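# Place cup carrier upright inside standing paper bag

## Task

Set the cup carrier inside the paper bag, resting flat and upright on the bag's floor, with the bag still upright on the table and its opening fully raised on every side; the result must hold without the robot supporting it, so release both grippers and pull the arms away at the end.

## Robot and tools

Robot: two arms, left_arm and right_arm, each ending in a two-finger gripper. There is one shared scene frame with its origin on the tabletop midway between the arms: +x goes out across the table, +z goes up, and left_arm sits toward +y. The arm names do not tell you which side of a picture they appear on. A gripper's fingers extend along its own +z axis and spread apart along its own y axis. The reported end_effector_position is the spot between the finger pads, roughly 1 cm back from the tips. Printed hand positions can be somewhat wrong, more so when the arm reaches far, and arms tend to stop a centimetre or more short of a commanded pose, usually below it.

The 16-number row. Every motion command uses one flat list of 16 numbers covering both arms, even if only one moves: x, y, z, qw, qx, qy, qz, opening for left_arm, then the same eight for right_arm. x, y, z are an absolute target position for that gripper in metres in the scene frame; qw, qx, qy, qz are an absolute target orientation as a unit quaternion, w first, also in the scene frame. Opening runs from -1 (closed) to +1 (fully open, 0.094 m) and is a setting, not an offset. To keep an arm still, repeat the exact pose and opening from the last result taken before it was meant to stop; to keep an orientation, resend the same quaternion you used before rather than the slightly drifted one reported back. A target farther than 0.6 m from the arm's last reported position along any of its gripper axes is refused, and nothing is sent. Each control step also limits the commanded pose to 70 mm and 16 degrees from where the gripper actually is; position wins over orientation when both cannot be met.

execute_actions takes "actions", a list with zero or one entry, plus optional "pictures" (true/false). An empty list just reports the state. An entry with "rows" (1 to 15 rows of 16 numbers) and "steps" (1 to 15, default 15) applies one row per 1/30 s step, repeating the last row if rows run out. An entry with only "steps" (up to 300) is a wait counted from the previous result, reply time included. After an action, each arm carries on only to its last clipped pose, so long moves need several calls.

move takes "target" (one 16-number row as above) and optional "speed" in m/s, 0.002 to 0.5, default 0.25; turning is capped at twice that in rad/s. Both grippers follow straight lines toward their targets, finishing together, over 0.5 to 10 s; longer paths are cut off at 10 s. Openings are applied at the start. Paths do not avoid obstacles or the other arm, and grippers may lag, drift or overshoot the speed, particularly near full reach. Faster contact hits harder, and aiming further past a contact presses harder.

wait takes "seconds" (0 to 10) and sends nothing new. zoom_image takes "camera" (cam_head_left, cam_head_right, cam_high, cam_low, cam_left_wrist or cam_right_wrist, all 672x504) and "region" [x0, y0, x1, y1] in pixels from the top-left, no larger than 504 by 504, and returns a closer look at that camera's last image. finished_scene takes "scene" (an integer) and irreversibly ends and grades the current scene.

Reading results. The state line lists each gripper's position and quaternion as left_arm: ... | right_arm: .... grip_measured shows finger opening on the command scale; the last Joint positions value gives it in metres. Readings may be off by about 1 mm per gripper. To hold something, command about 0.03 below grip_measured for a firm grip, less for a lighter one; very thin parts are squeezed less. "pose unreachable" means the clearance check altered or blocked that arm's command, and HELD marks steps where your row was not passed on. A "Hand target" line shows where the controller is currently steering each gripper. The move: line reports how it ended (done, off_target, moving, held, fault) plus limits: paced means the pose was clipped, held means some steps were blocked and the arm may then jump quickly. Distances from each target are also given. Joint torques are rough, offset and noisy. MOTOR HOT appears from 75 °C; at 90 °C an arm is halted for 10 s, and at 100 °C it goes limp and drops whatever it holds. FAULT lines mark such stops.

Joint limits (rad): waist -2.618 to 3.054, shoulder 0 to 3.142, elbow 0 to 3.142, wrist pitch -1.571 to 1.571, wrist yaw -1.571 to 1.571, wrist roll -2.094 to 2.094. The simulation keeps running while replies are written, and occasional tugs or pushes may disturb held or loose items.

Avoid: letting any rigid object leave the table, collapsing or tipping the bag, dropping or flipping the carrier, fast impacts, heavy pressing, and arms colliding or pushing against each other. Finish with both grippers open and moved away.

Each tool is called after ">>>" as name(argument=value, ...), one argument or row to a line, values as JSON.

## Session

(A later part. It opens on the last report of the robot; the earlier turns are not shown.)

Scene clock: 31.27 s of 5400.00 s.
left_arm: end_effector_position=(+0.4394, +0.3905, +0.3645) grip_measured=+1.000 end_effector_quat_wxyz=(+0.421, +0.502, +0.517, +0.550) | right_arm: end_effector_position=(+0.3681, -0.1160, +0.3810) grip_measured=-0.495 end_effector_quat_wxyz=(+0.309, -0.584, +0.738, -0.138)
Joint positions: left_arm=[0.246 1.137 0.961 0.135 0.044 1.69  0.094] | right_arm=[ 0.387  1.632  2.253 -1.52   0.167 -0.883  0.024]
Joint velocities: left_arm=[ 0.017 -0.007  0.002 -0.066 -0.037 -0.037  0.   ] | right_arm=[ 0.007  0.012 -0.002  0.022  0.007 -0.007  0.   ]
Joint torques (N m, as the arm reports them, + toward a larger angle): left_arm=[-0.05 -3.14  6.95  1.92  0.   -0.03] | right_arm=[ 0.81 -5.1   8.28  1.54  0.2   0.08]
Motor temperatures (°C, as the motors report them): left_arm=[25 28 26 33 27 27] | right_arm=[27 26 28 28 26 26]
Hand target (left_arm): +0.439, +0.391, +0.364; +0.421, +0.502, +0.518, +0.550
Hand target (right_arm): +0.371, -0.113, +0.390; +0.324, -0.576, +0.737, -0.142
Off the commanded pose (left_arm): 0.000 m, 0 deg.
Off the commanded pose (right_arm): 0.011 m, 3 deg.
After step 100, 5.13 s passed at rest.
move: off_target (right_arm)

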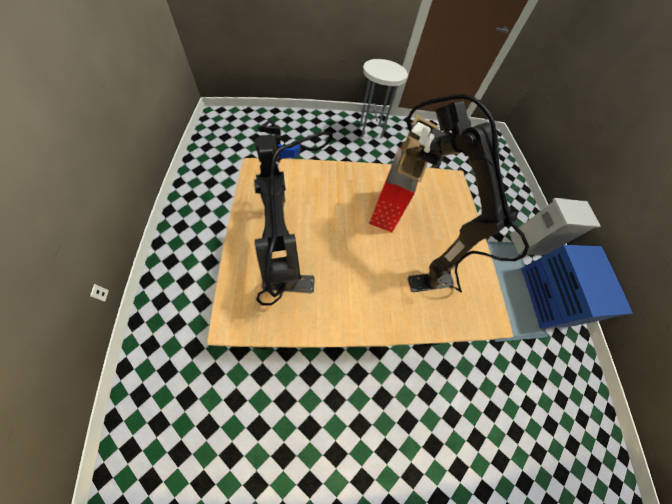

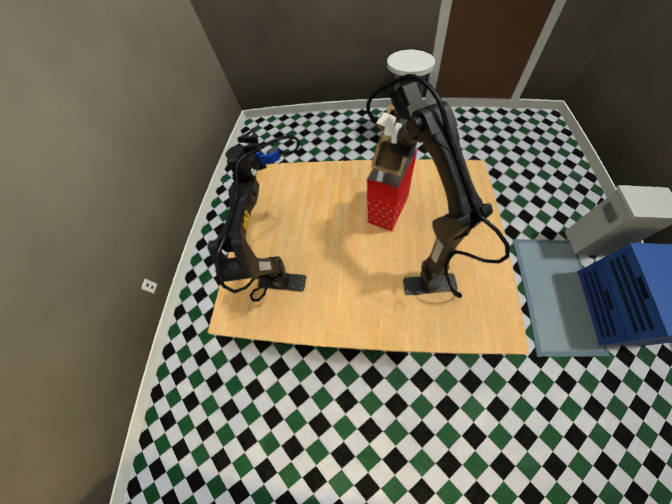

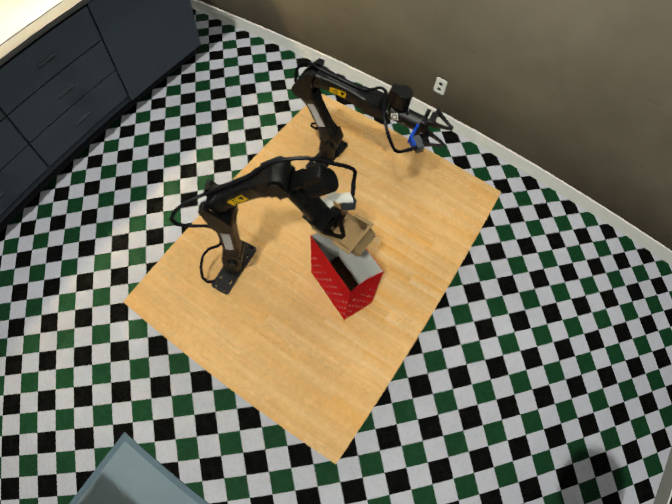

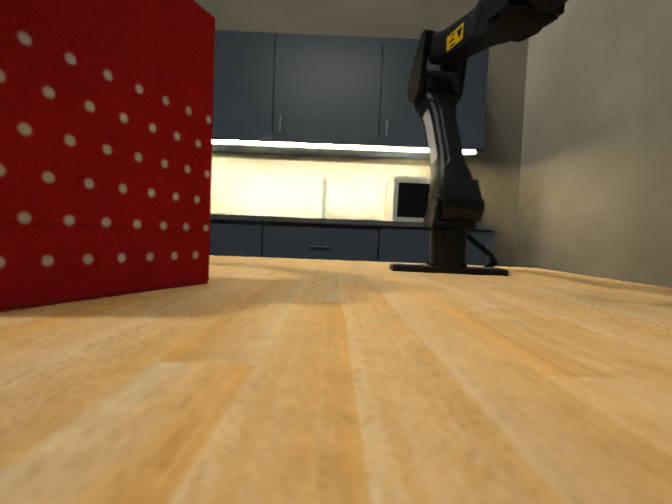

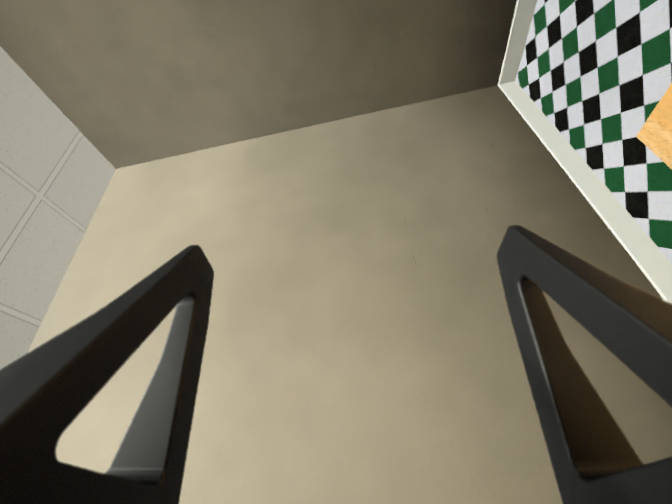

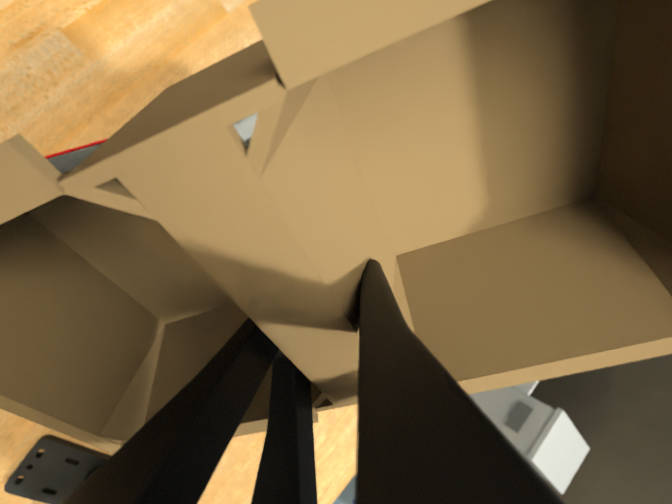

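>>> move(
  target=[0.4394,0.3905,0.3645,0.421,0.502,0.518,0.55,1,0.39,-0.127,0.325,0.259,-0.567,0.773,-0.114,-0.54],
  speed=0.1,
)

>>> zoom_image(
  camera="cam_high",
  region=[250, 150, 450, 350],
)

>>> zoom_image(
  camera="cam_head_left",
  region=[310, 60, 510, 260],
)

Scene clock: 36.70 s of 5400.00 s.
left_arm: end_effector_position=(+0.4394, +0.3905, +0.3645) grip_measured=+1.000 end_effector_quat_wxyz=(+0.421, +0.502, +0.517, +0.550) | right_arm: end_effector_position=(+0.3846, -0.1274, +0.3239) grip_measured=-0.495 end_effector_quat_wxyz=(+0.250, -0.575, +0.771, -0.117)
Joint positions: left_arm=[0.246 1.137 0.961 0.135 0.044 1.69  0.094] | right_arm=[ 0.317  1.632  2.043 -1.438  0.126 -0.874  0.024]
Joint velocities: left_arm=[-0.007  0.002  0.002 -0.066  0.022 -0.066  0.   ] | right_arm=[-0.007  0.012 -0.002 -0.081  0.066  0.007 -0.   ]
Joint torques (N m, as the arm reports them, + toward a larger angle): left_arm=[ 0.03 -3.01  7.04  1.94  0.04 -0.01] | right_arm=[-0.97 -6.67  5.31  1.45 -0.05  0.11]
Motor temperatures (°C, as the motors report them): left_arm=[25 28 26 33 27 27] | right_arm=[27 26 28 29 26 26]
Hand target (left_arm): +0.439, +0.391, +0.364; +0.421, +0.502, +0.518, +0.550
Hand target (right_arm): +0.389, -0.127, +0.325; +0.259, -0.566, +0.774, -0.114
Off the commanded pose (left_arm): 0.000 m, 0 deg.
Off the commanded pose (right_arm): 0.006 m, 1 deg.
After step 90, 1.27 s passed at rest.
move: done

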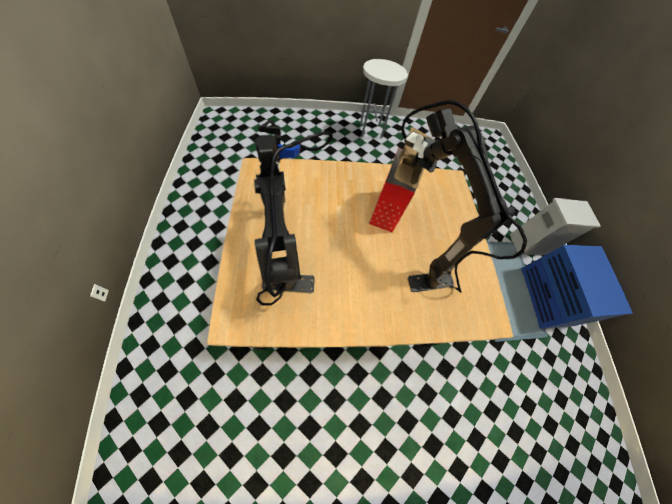

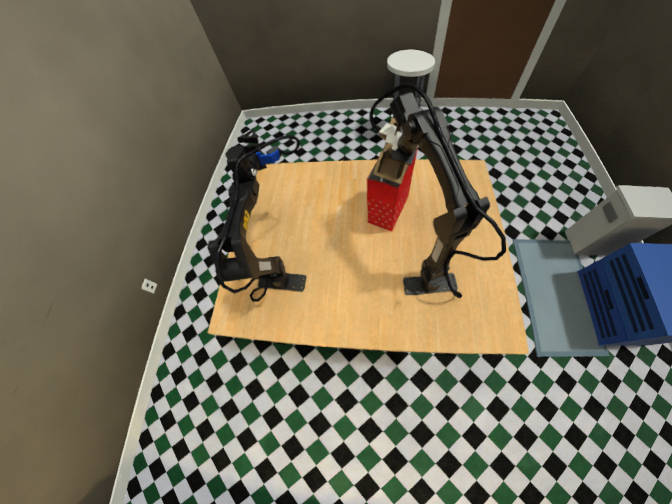

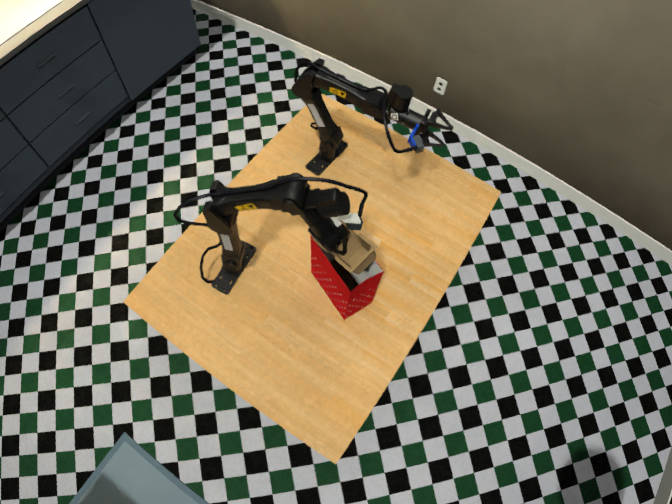

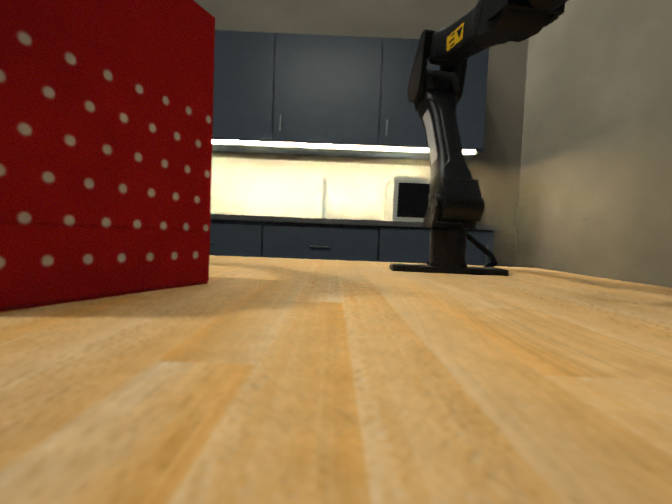

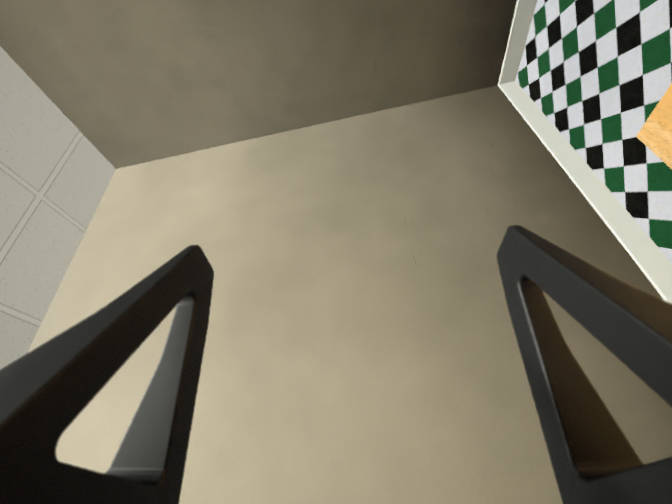

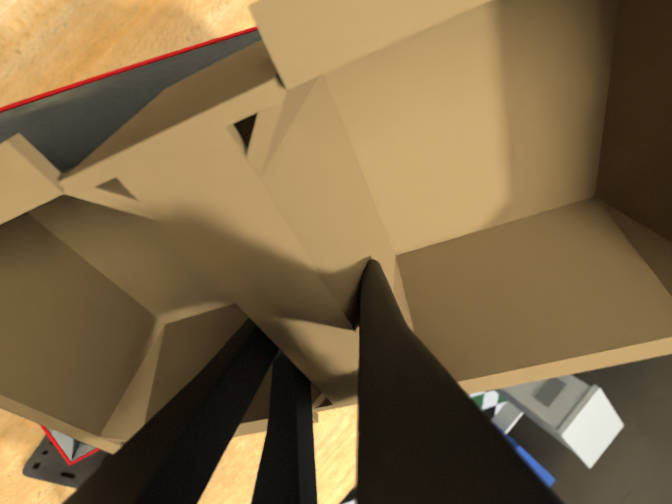

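Region (250, 150, 450, 350) of cam_high's 672x504 image, scaled by 2.520, with more detail than that image has.

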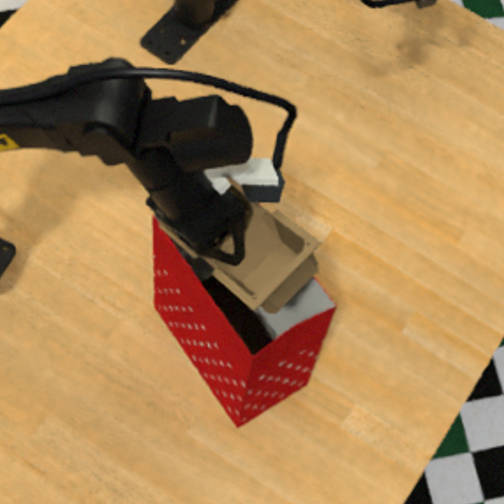

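Region (310, 60, 510, 260) of cam_head_left's 672x504 image, scaled by 2.520, with more detail than that image has.

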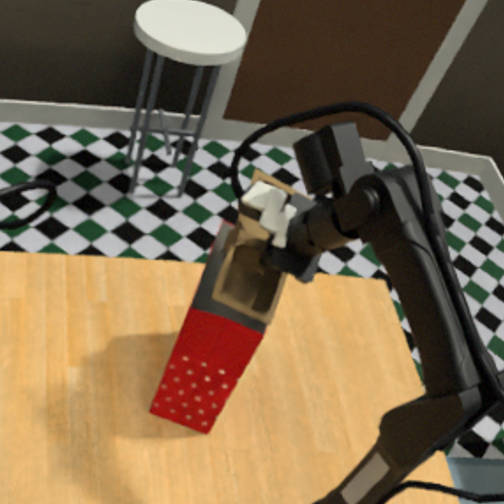

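>>> move(
  target=[0.4394,0.3905,0.3645,0.421,0.502,0.518,0.55,1,0.391,-0.124,0.245,0.163,-0.555,0.814,-0.056,-0.54],
  speed=0.07,
)

>>> zoom_image(
  camera="cam_high",
  region=[250, 150, 450, 350],
)

>>> zoom_image(
  camera="cam_head_left",
  region=[310, 60, 510, 260],
)

Scene clock: 41.93 s of 5400.00 s.
left_arm: end_effector_position=(+0.4394, +0.3905, +0.3645) grip_measured=+1.000 end_effector_quat_wxyz=(+0.421, +0.502, +0.517, +0.550) | right_arm: end_effector_position=(+0.3978, -0.1190, +0.2742) grip_measured=-0.495 end_effector_quat_wxyz=(+0.218, -0.549, +0.804, -0.069)
Joint positions: left_arm=[0.246 1.137 0.961 0.135 0.044 1.69  0.094] | right_arm=[ 0.289  1.672  1.908 -1.349  0.054 -0.796  0.024]
Joint velocities: left_arm=[-0.012  0.002  0.007  0.007 -0.007 -0.007  0.   ] | right_arm=[-0.002 -0.007 -0.002  0.022 -0.007 -0.051  0.   ]
Joint torques (N m, as the arm reports them, + toward a larger angle): left_arm=[ 0.   -3.1   6.89  1.97  0.01 -0.02] | right_arm=[-0.68 -4.42  3.51  0.57 -0.05  0.01]
Motor temperatures (°C, as the motors report them): left_arm=[25 28 26 34 27 27] | right_arm=[27 26 28 29 26 26]
Hand target (left_arm): +0.439, +0.391, +0.364; +0.421, +0.502, +0.518, +0.550
Hand target (right_arm): +0.389, -0.125, +0.247; +0.163, -0.553, +0.815, -0.056
Off the commanded pose (left_arm): 0.000 m, 0 deg.
Off the commanded pose (right_arm): 0.030 m, 7 deg.
After step 90, 0.27 s passed at rest.
move: off_target (right_arm)

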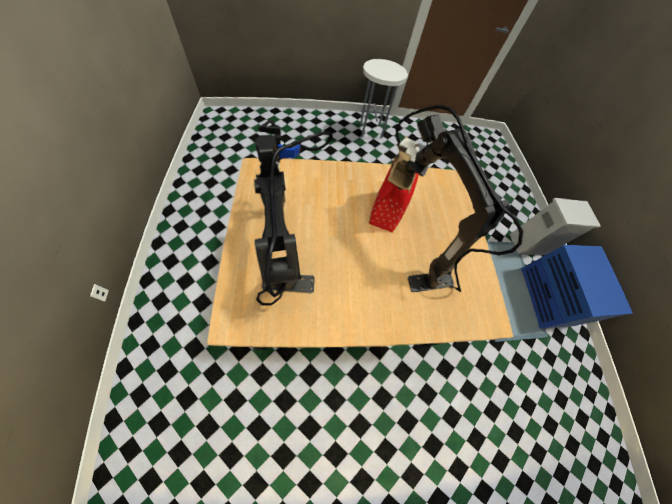

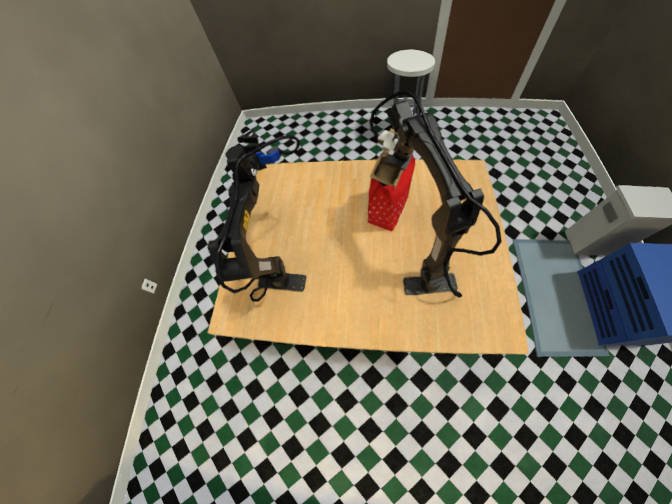

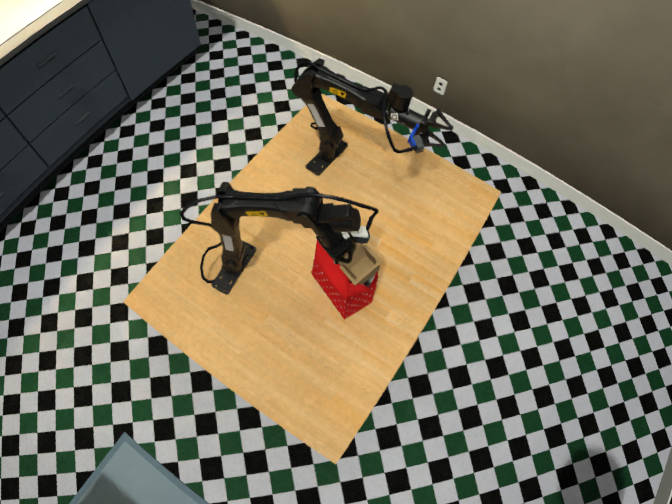

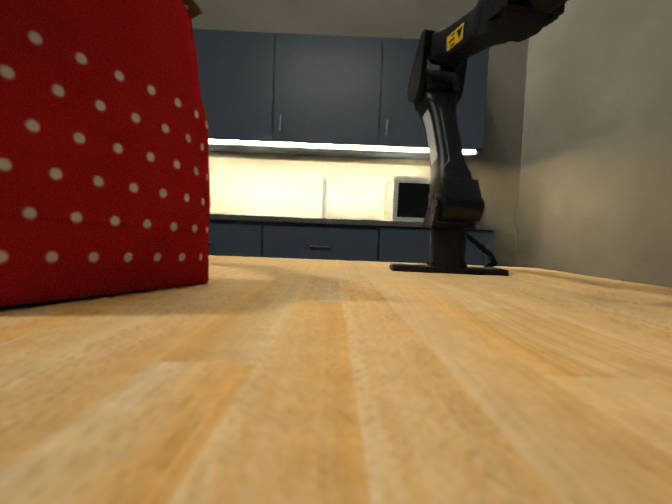

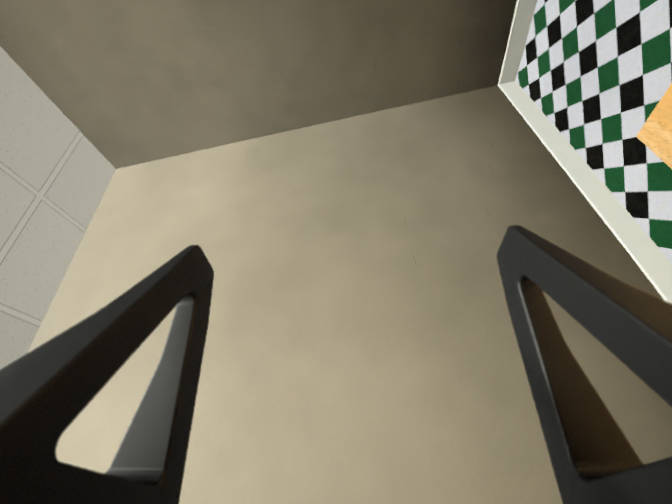

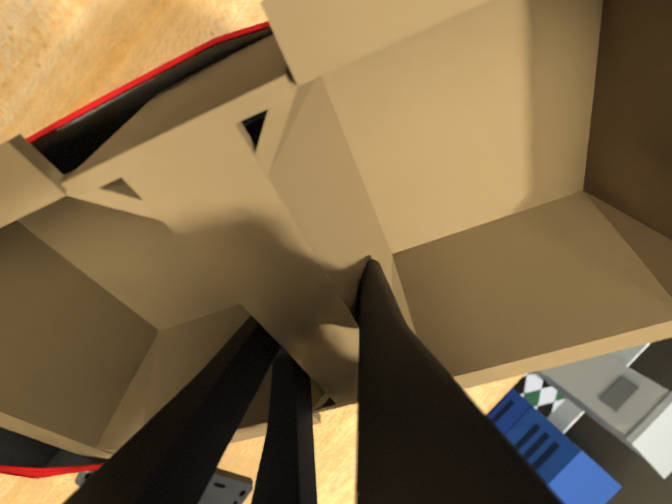

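Region (250, 150, 450, 350) of cam_high's 672x504 image, scaled by 2.520, with more detail than that image has.

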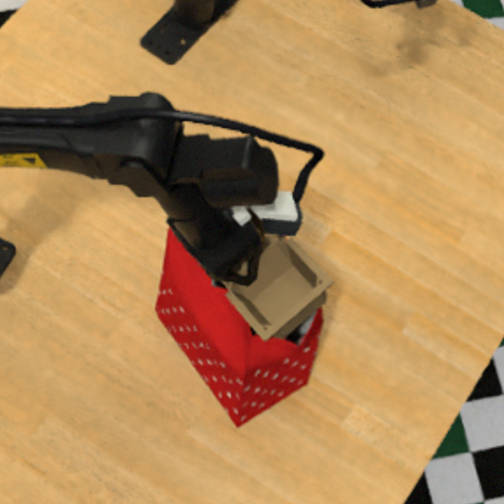

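Region (310, 60, 510, 260) of cam_head_left's 672x504 image, scaled by 2.520, with more detail than that image has.

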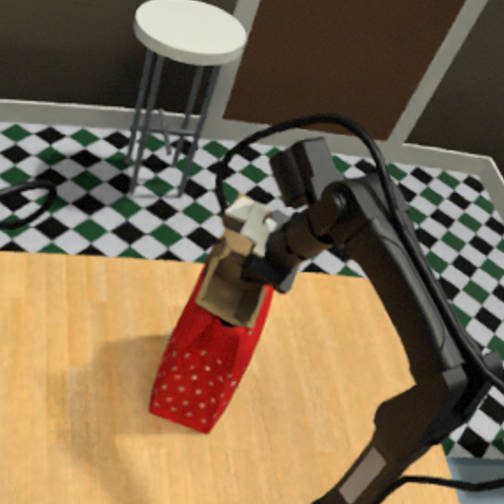

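The flange has caught the rim, so I'm backing up.

>>> move(
  target=[0.4394,0.3905,0.3645,0.421,0.502,0.518,0.55,1,0.385,-0.135,0.42,0.35,-0.57,0.73,-0.14,-0.54],
  speed=0.1,
)

>>> zoom_image(
  camera="cam_high",
  region=[250, 150, 450, 350],
)

>>> zoom_image(
  camera="cam_head_left",
  region=[310, 60, 510, 260],
)

Scene clock: 47.87 s of 5400.00 s.
left_arm: end_effector_position=(+0.4394, +0.3905, +0.3645) grip_measured=+1.000 end_effector_quat_wxyz=(+0.421, +0.502, +0.517, +0.550) | right_arm: end_effector_position=(+0.3831, -0.1292, +0.4181) grip_measured=-0.495 end_effector_quat_wxyz=(+0.357, -0.576, +0.723, -0.136)
Joint positions: left_arm=[0.246 1.137 0.961 0.135 0.044 1.691 0.094] | right_arm=[ 0.289  1.703  2.476 -1.563  0.074 -0.962  0.024]
Joint velocities: left_arm=[-0.012 -0.012  0.007 -0.037  0.051 -0.051  0.   ] | right_arm=[-0.002  0.002 -0.007 -0.051  0.022 -0.051  0.   ]
Joint torques (N m, as the arm reports them, + toward a larger angle): left_arm=[-0.08 -3.11  6.98  1.95  0.02 -0.03] | right_arm=[-1.3  -4.51  7.36  1.53  0.1  -0.04]
Motor temperatures (°C, as the motors report them): left_arm=[25 28 26 34 27 27] | right_arm=[27 26 28 28 26 26]
Hand target (left_arm): +0.439, +0.391, +0.364; +0.421, +0.502, +0.518, +0.550
Hand target (right_arm): +0.388, -0.134, +0.420; +0.358, -0.570, +0.726, -0.142
Off the commanded pose (left_arm): 0.000 m, 0 deg.
Off the commanded pose (right_arm): 0.006 m, 1 deg.
joint sent to its limit (right arm) — the command would take joint 4 (wrist pitch) past its lower limit, so that joint was sent only as far as its limit.
After step 90, 0.83 s passed at rest.
move: done

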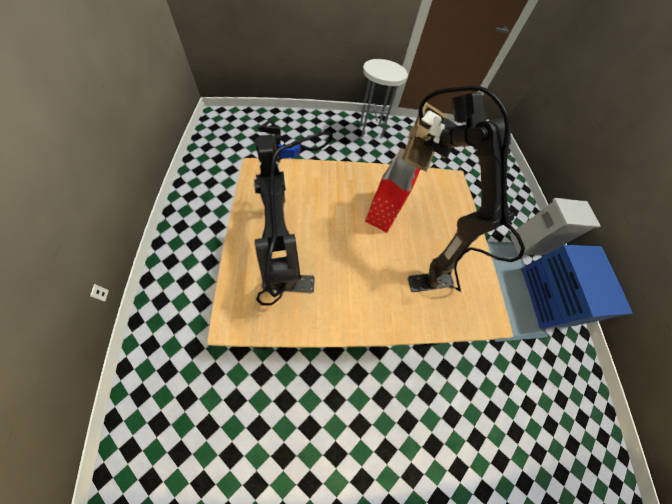

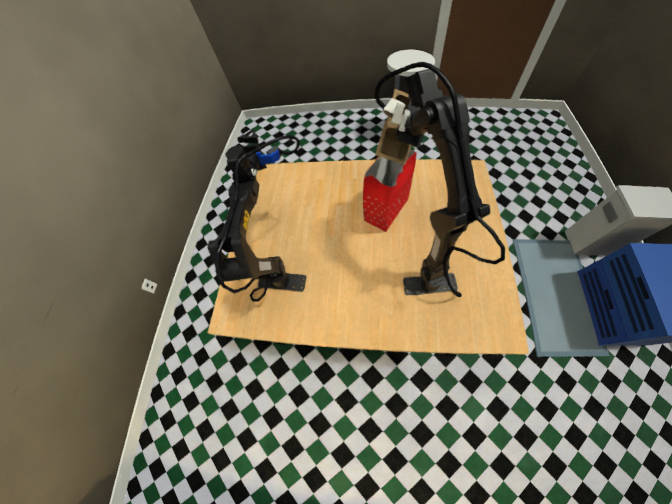

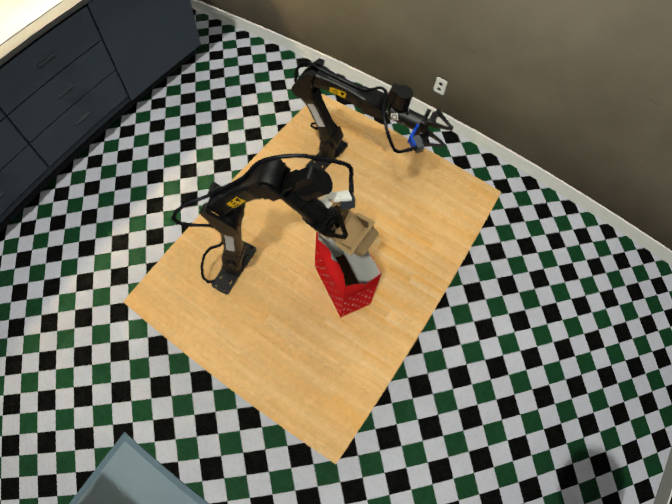

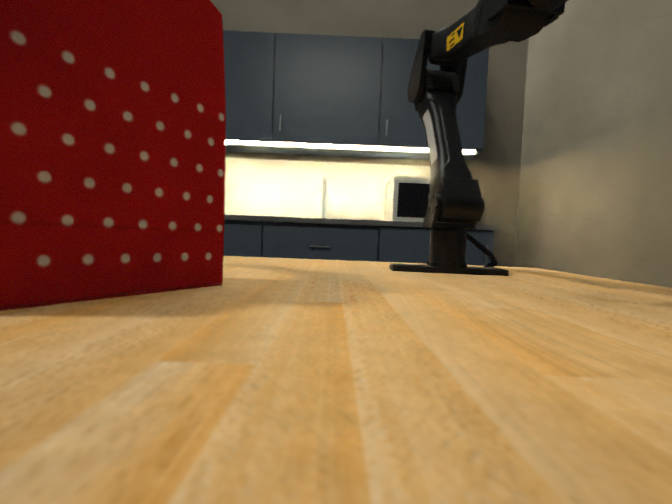

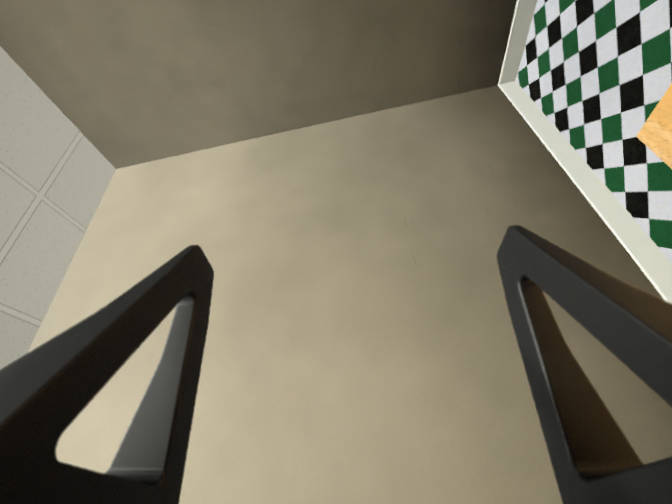

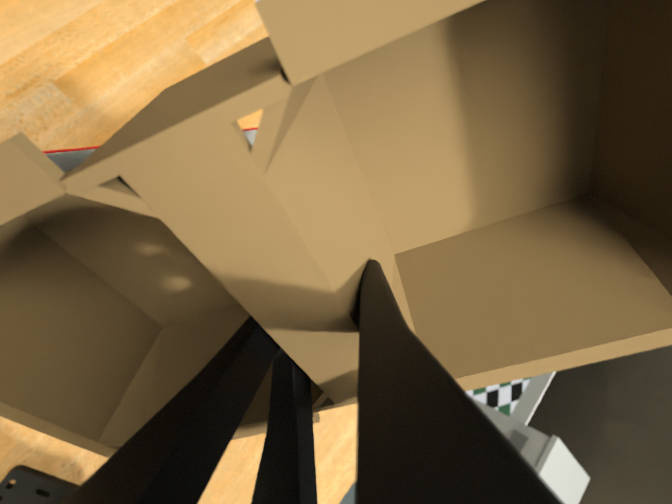

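Region (250, 150, 450, 350) of cam_high's 672x504 image, scaled by 2.520, with more detail than that image has.

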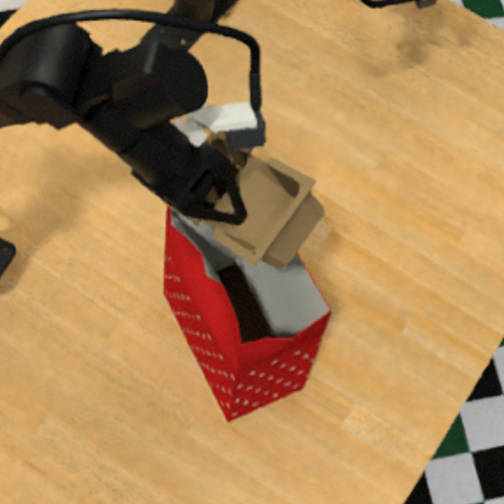

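Region (310, 60, 510, 260) of cam_head_left's 672x504 image, scaled by 2.520, with more detail than that image has.

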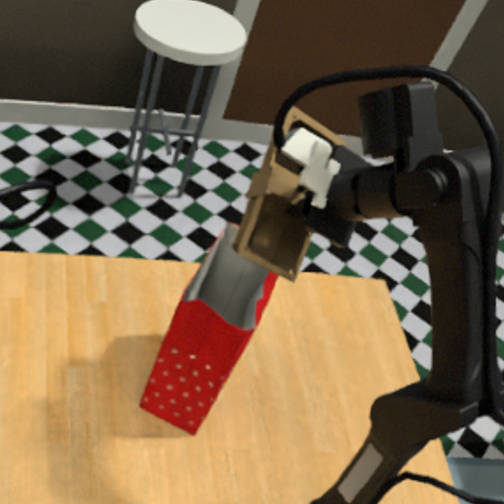

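>>> move(
  target=[0.4394,0.3905,0.3645,0.421,0.502,0.518,0.55,1,0.395,-0.095,0.35,0.334,-0.519,0.785,-0.038,-0.54],
  speed=0.1,
)

>>> zoom_image(
  camera="cam_high",
  region=[280, 180, 420, 320],
)

>>> zoom_image(
  camera="cam_head_right",
  region=[330, 100, 470, 240],
)

Scene clock: 54.93 s of 5400.00 s.
left_arm: end_effector_position=(+0.4394, +0.3905, +0.3645) grip_measured=+1.000 end_effector_quat_wxyz=(+0.421, +0.502, +0.517, +0.550) | right_arm: end_effector_position=(+0.3977, -0.1011, +0.3386) grip_measured=-0.495 end_effector_quat_wxyz=(+0.311, -0.520, +0.794, -0.044)
Joint positions: left_arm=[0.246 1.137 0.961 0.135 0.044 1.691 0.094] | right_arm=[ 0.303  1.652  2.08  -1.359 -0.007 -0.728  0.024]
Joint velocities: left_arm=[-0.012 -0.002  0.022  0.022 -0.007 -0.037  0.   ] | right_arm=[-0.022  0.017 -0.007 -0.007 -0.066  0.007  0.001]
Joint torques (N m, as the arm reports them, + toward a larger angle): left_arm=[-0.05 -3.08  6.83  1.96 -0.01 -0.02] | right_arm=[ 1.13 -9.42  5.26  1.64 -0.13  0.08]
Motor temperatures (°C, as the motors report them): left_arm=[25 28 26 35 27 27] | right_arm=[27 26 28 29 26 26]
Hand target (left_arm): +0.439, +0.391, +0.364; +0.421, +0.502, +0.518, +0.550
Hand target (right_arm): +0.393, -0.096, +0.349; +0.333, -0.519, +0.786, -0.038
Off the commanded pose (left_arm): 0.000 m, 0 deg.
Off the commanded pose (right_arm): 0.013 m, 3 deg.
After step 90, 2.17 s passed at rest.
move: off_target (right_arm)

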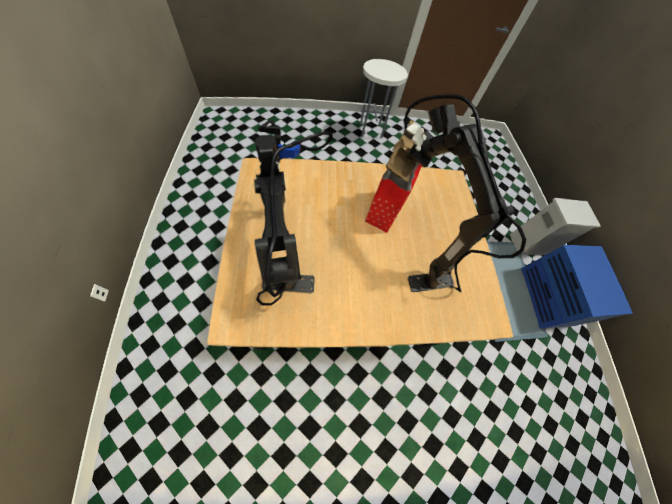

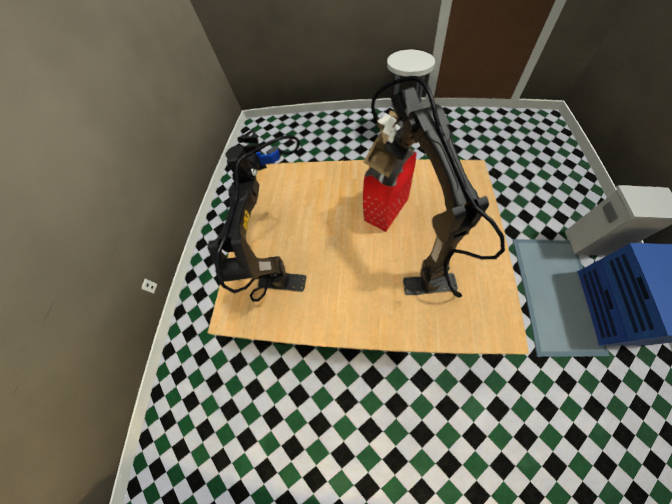

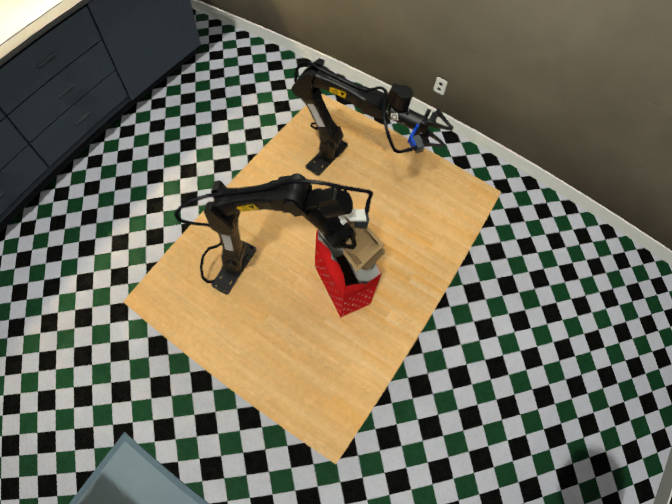

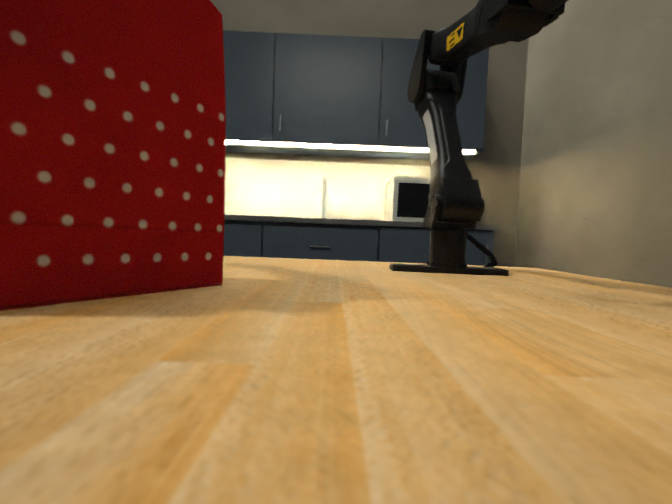

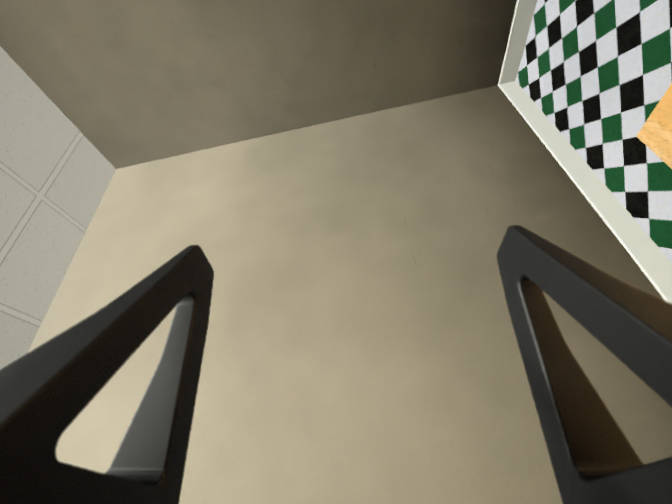

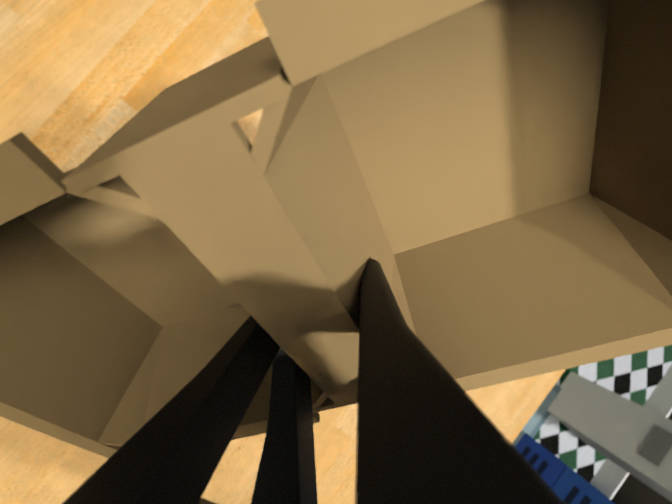

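Region (280, 180, 420, 320) of cam_high's 672x504 image, scaled by 3.600, with more detail than that image has.

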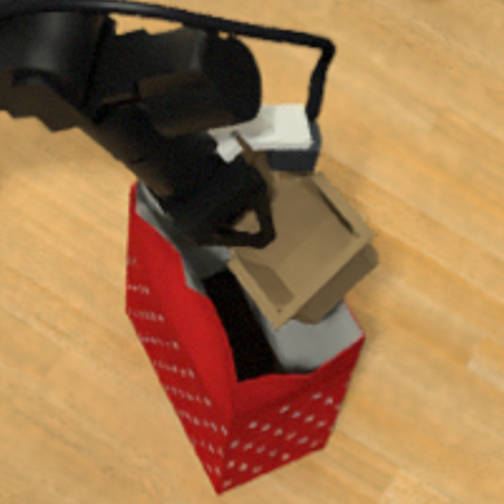

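Region (330, 100, 470, 240) of cam_head_right's 672x504 image, scaled by 3.600, with more detail than that image has.

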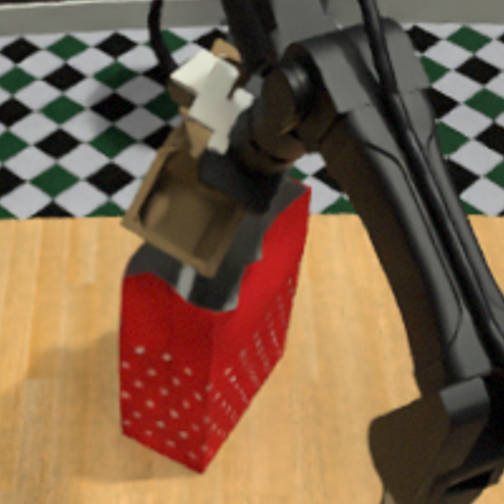

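>>> move(
  target=[0.4394,0.3905,0.3645,0.421,0.502,0.518,0.55,1,0.39,-0.118,0.30,0.334,-0.519,0.785,-0.038,-0.54],
  speed=0.05,
)

>>> zoom_image(
  camera="cam_high",
  region=[280, 180, 420, 320],
)

>>> zoom_image(
  camera="cam_head_left",
  region=[330, 100, 470, 240],
)

Scene clock: 61.67 s of 5400.00 s.
left_arm: end_effector_position=(+0.4394, +0.3905, +0.3645) grip_measured=+1.000 end_effector_quat_wxyz=(+0.421, +0.502, +0.517, +0.550) | right_arm: end_effector_position=(+0.3896, -0.1161, +0.2892) grip_measured=-0.495 end_effector_quat_wxyz=(+0.313, -0.524, +0.791, -0.037)
Joint positions: left_arm=[0.246 1.137 0.961 0.135 0.044 1.691 0.094] | right_arm=[ 0.254  1.486  1.684 -1.13  -0.053 -0.773  0.024]
Joint velocities: left_arm=[ 0.002 -0.017  0.012  0.037  0.022 -0.022  0.   ] | right_arm=[-0.002 -0.012 -0.012 -0.022  0.007 -0.022  0.   ]
Joint torques (N m, as the arm reports them, + toward a larger angle): left_arm=[ 0.03 -2.98  7.07  1.95  0.   -0.02] | right_arm=[-1.03 -8.65  6.37  1.61 -0.18 -0.05]
Motor temperatures (°C, as the motors report them): left_arm=[25 28 26 35 27 27] | right_arm=[27 26 28 30 26 26]
Hand target (left_arm): +0.439, +0.391, +0.364; +0.421, +0.502, +0.518, +0.550
Hand target (right_arm): +0.389, -0.118, +0.300; +0.334, -0.520, +0.785, -0.038
Off the commanded pose (left_arm): 0.000 m, 0 deg.
Off the commanded pose (right_arm): 0.011 m, 3 deg.
After step 90, 2.37 s passed at rest.
move: off_target (right_arm)

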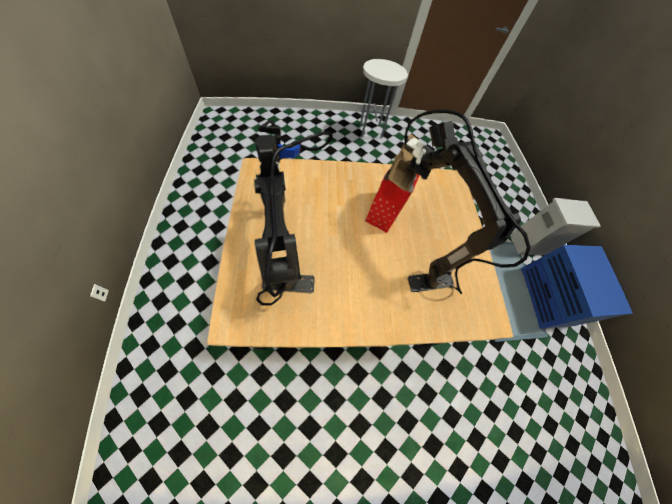

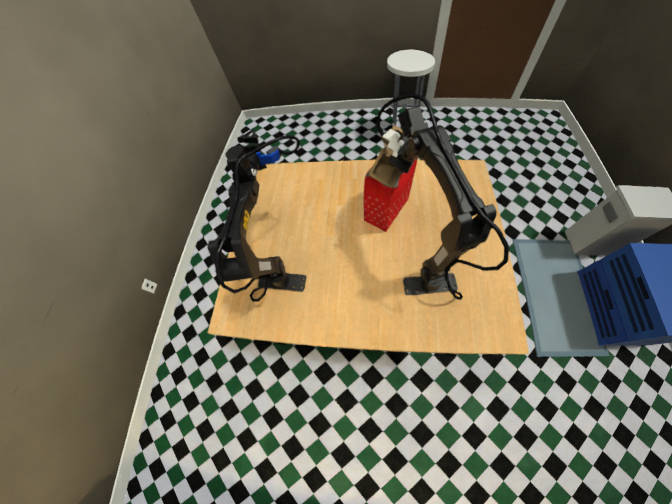

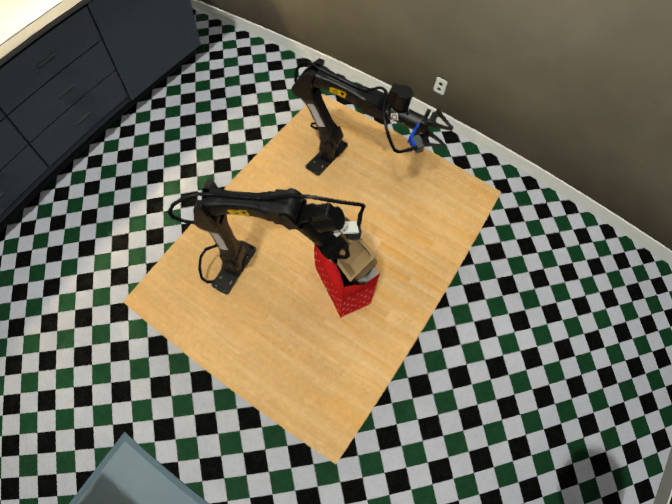

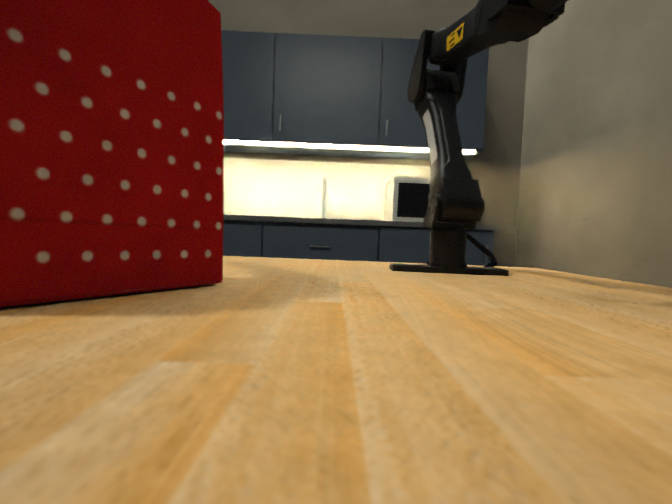

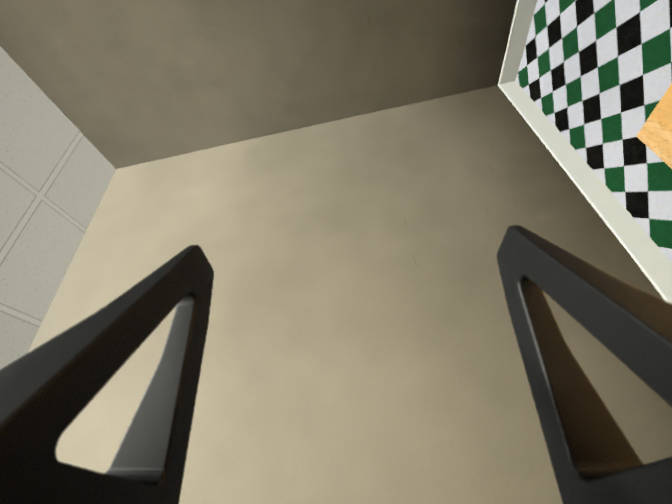

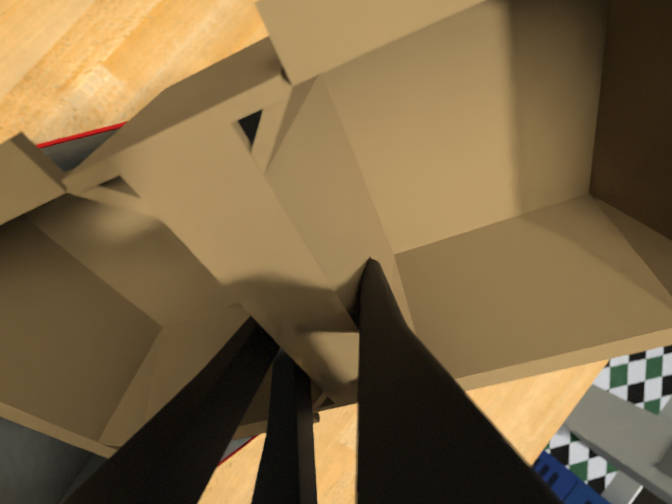

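Region (280, 180, 420, 320) of cam_high's 672x504 image, scaled by 3.600, with more detail than that image has.

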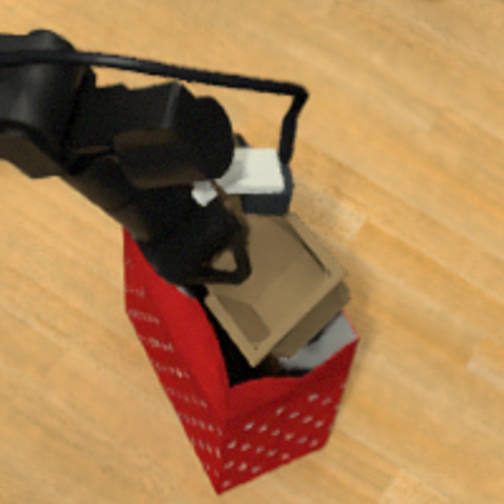

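Region (330, 100, 470, 240) of cam_head_left's 672x504 image, scaled by 3.600, with more detail than that image has.

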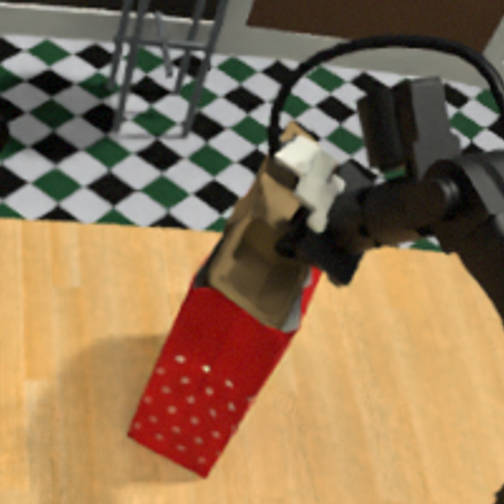

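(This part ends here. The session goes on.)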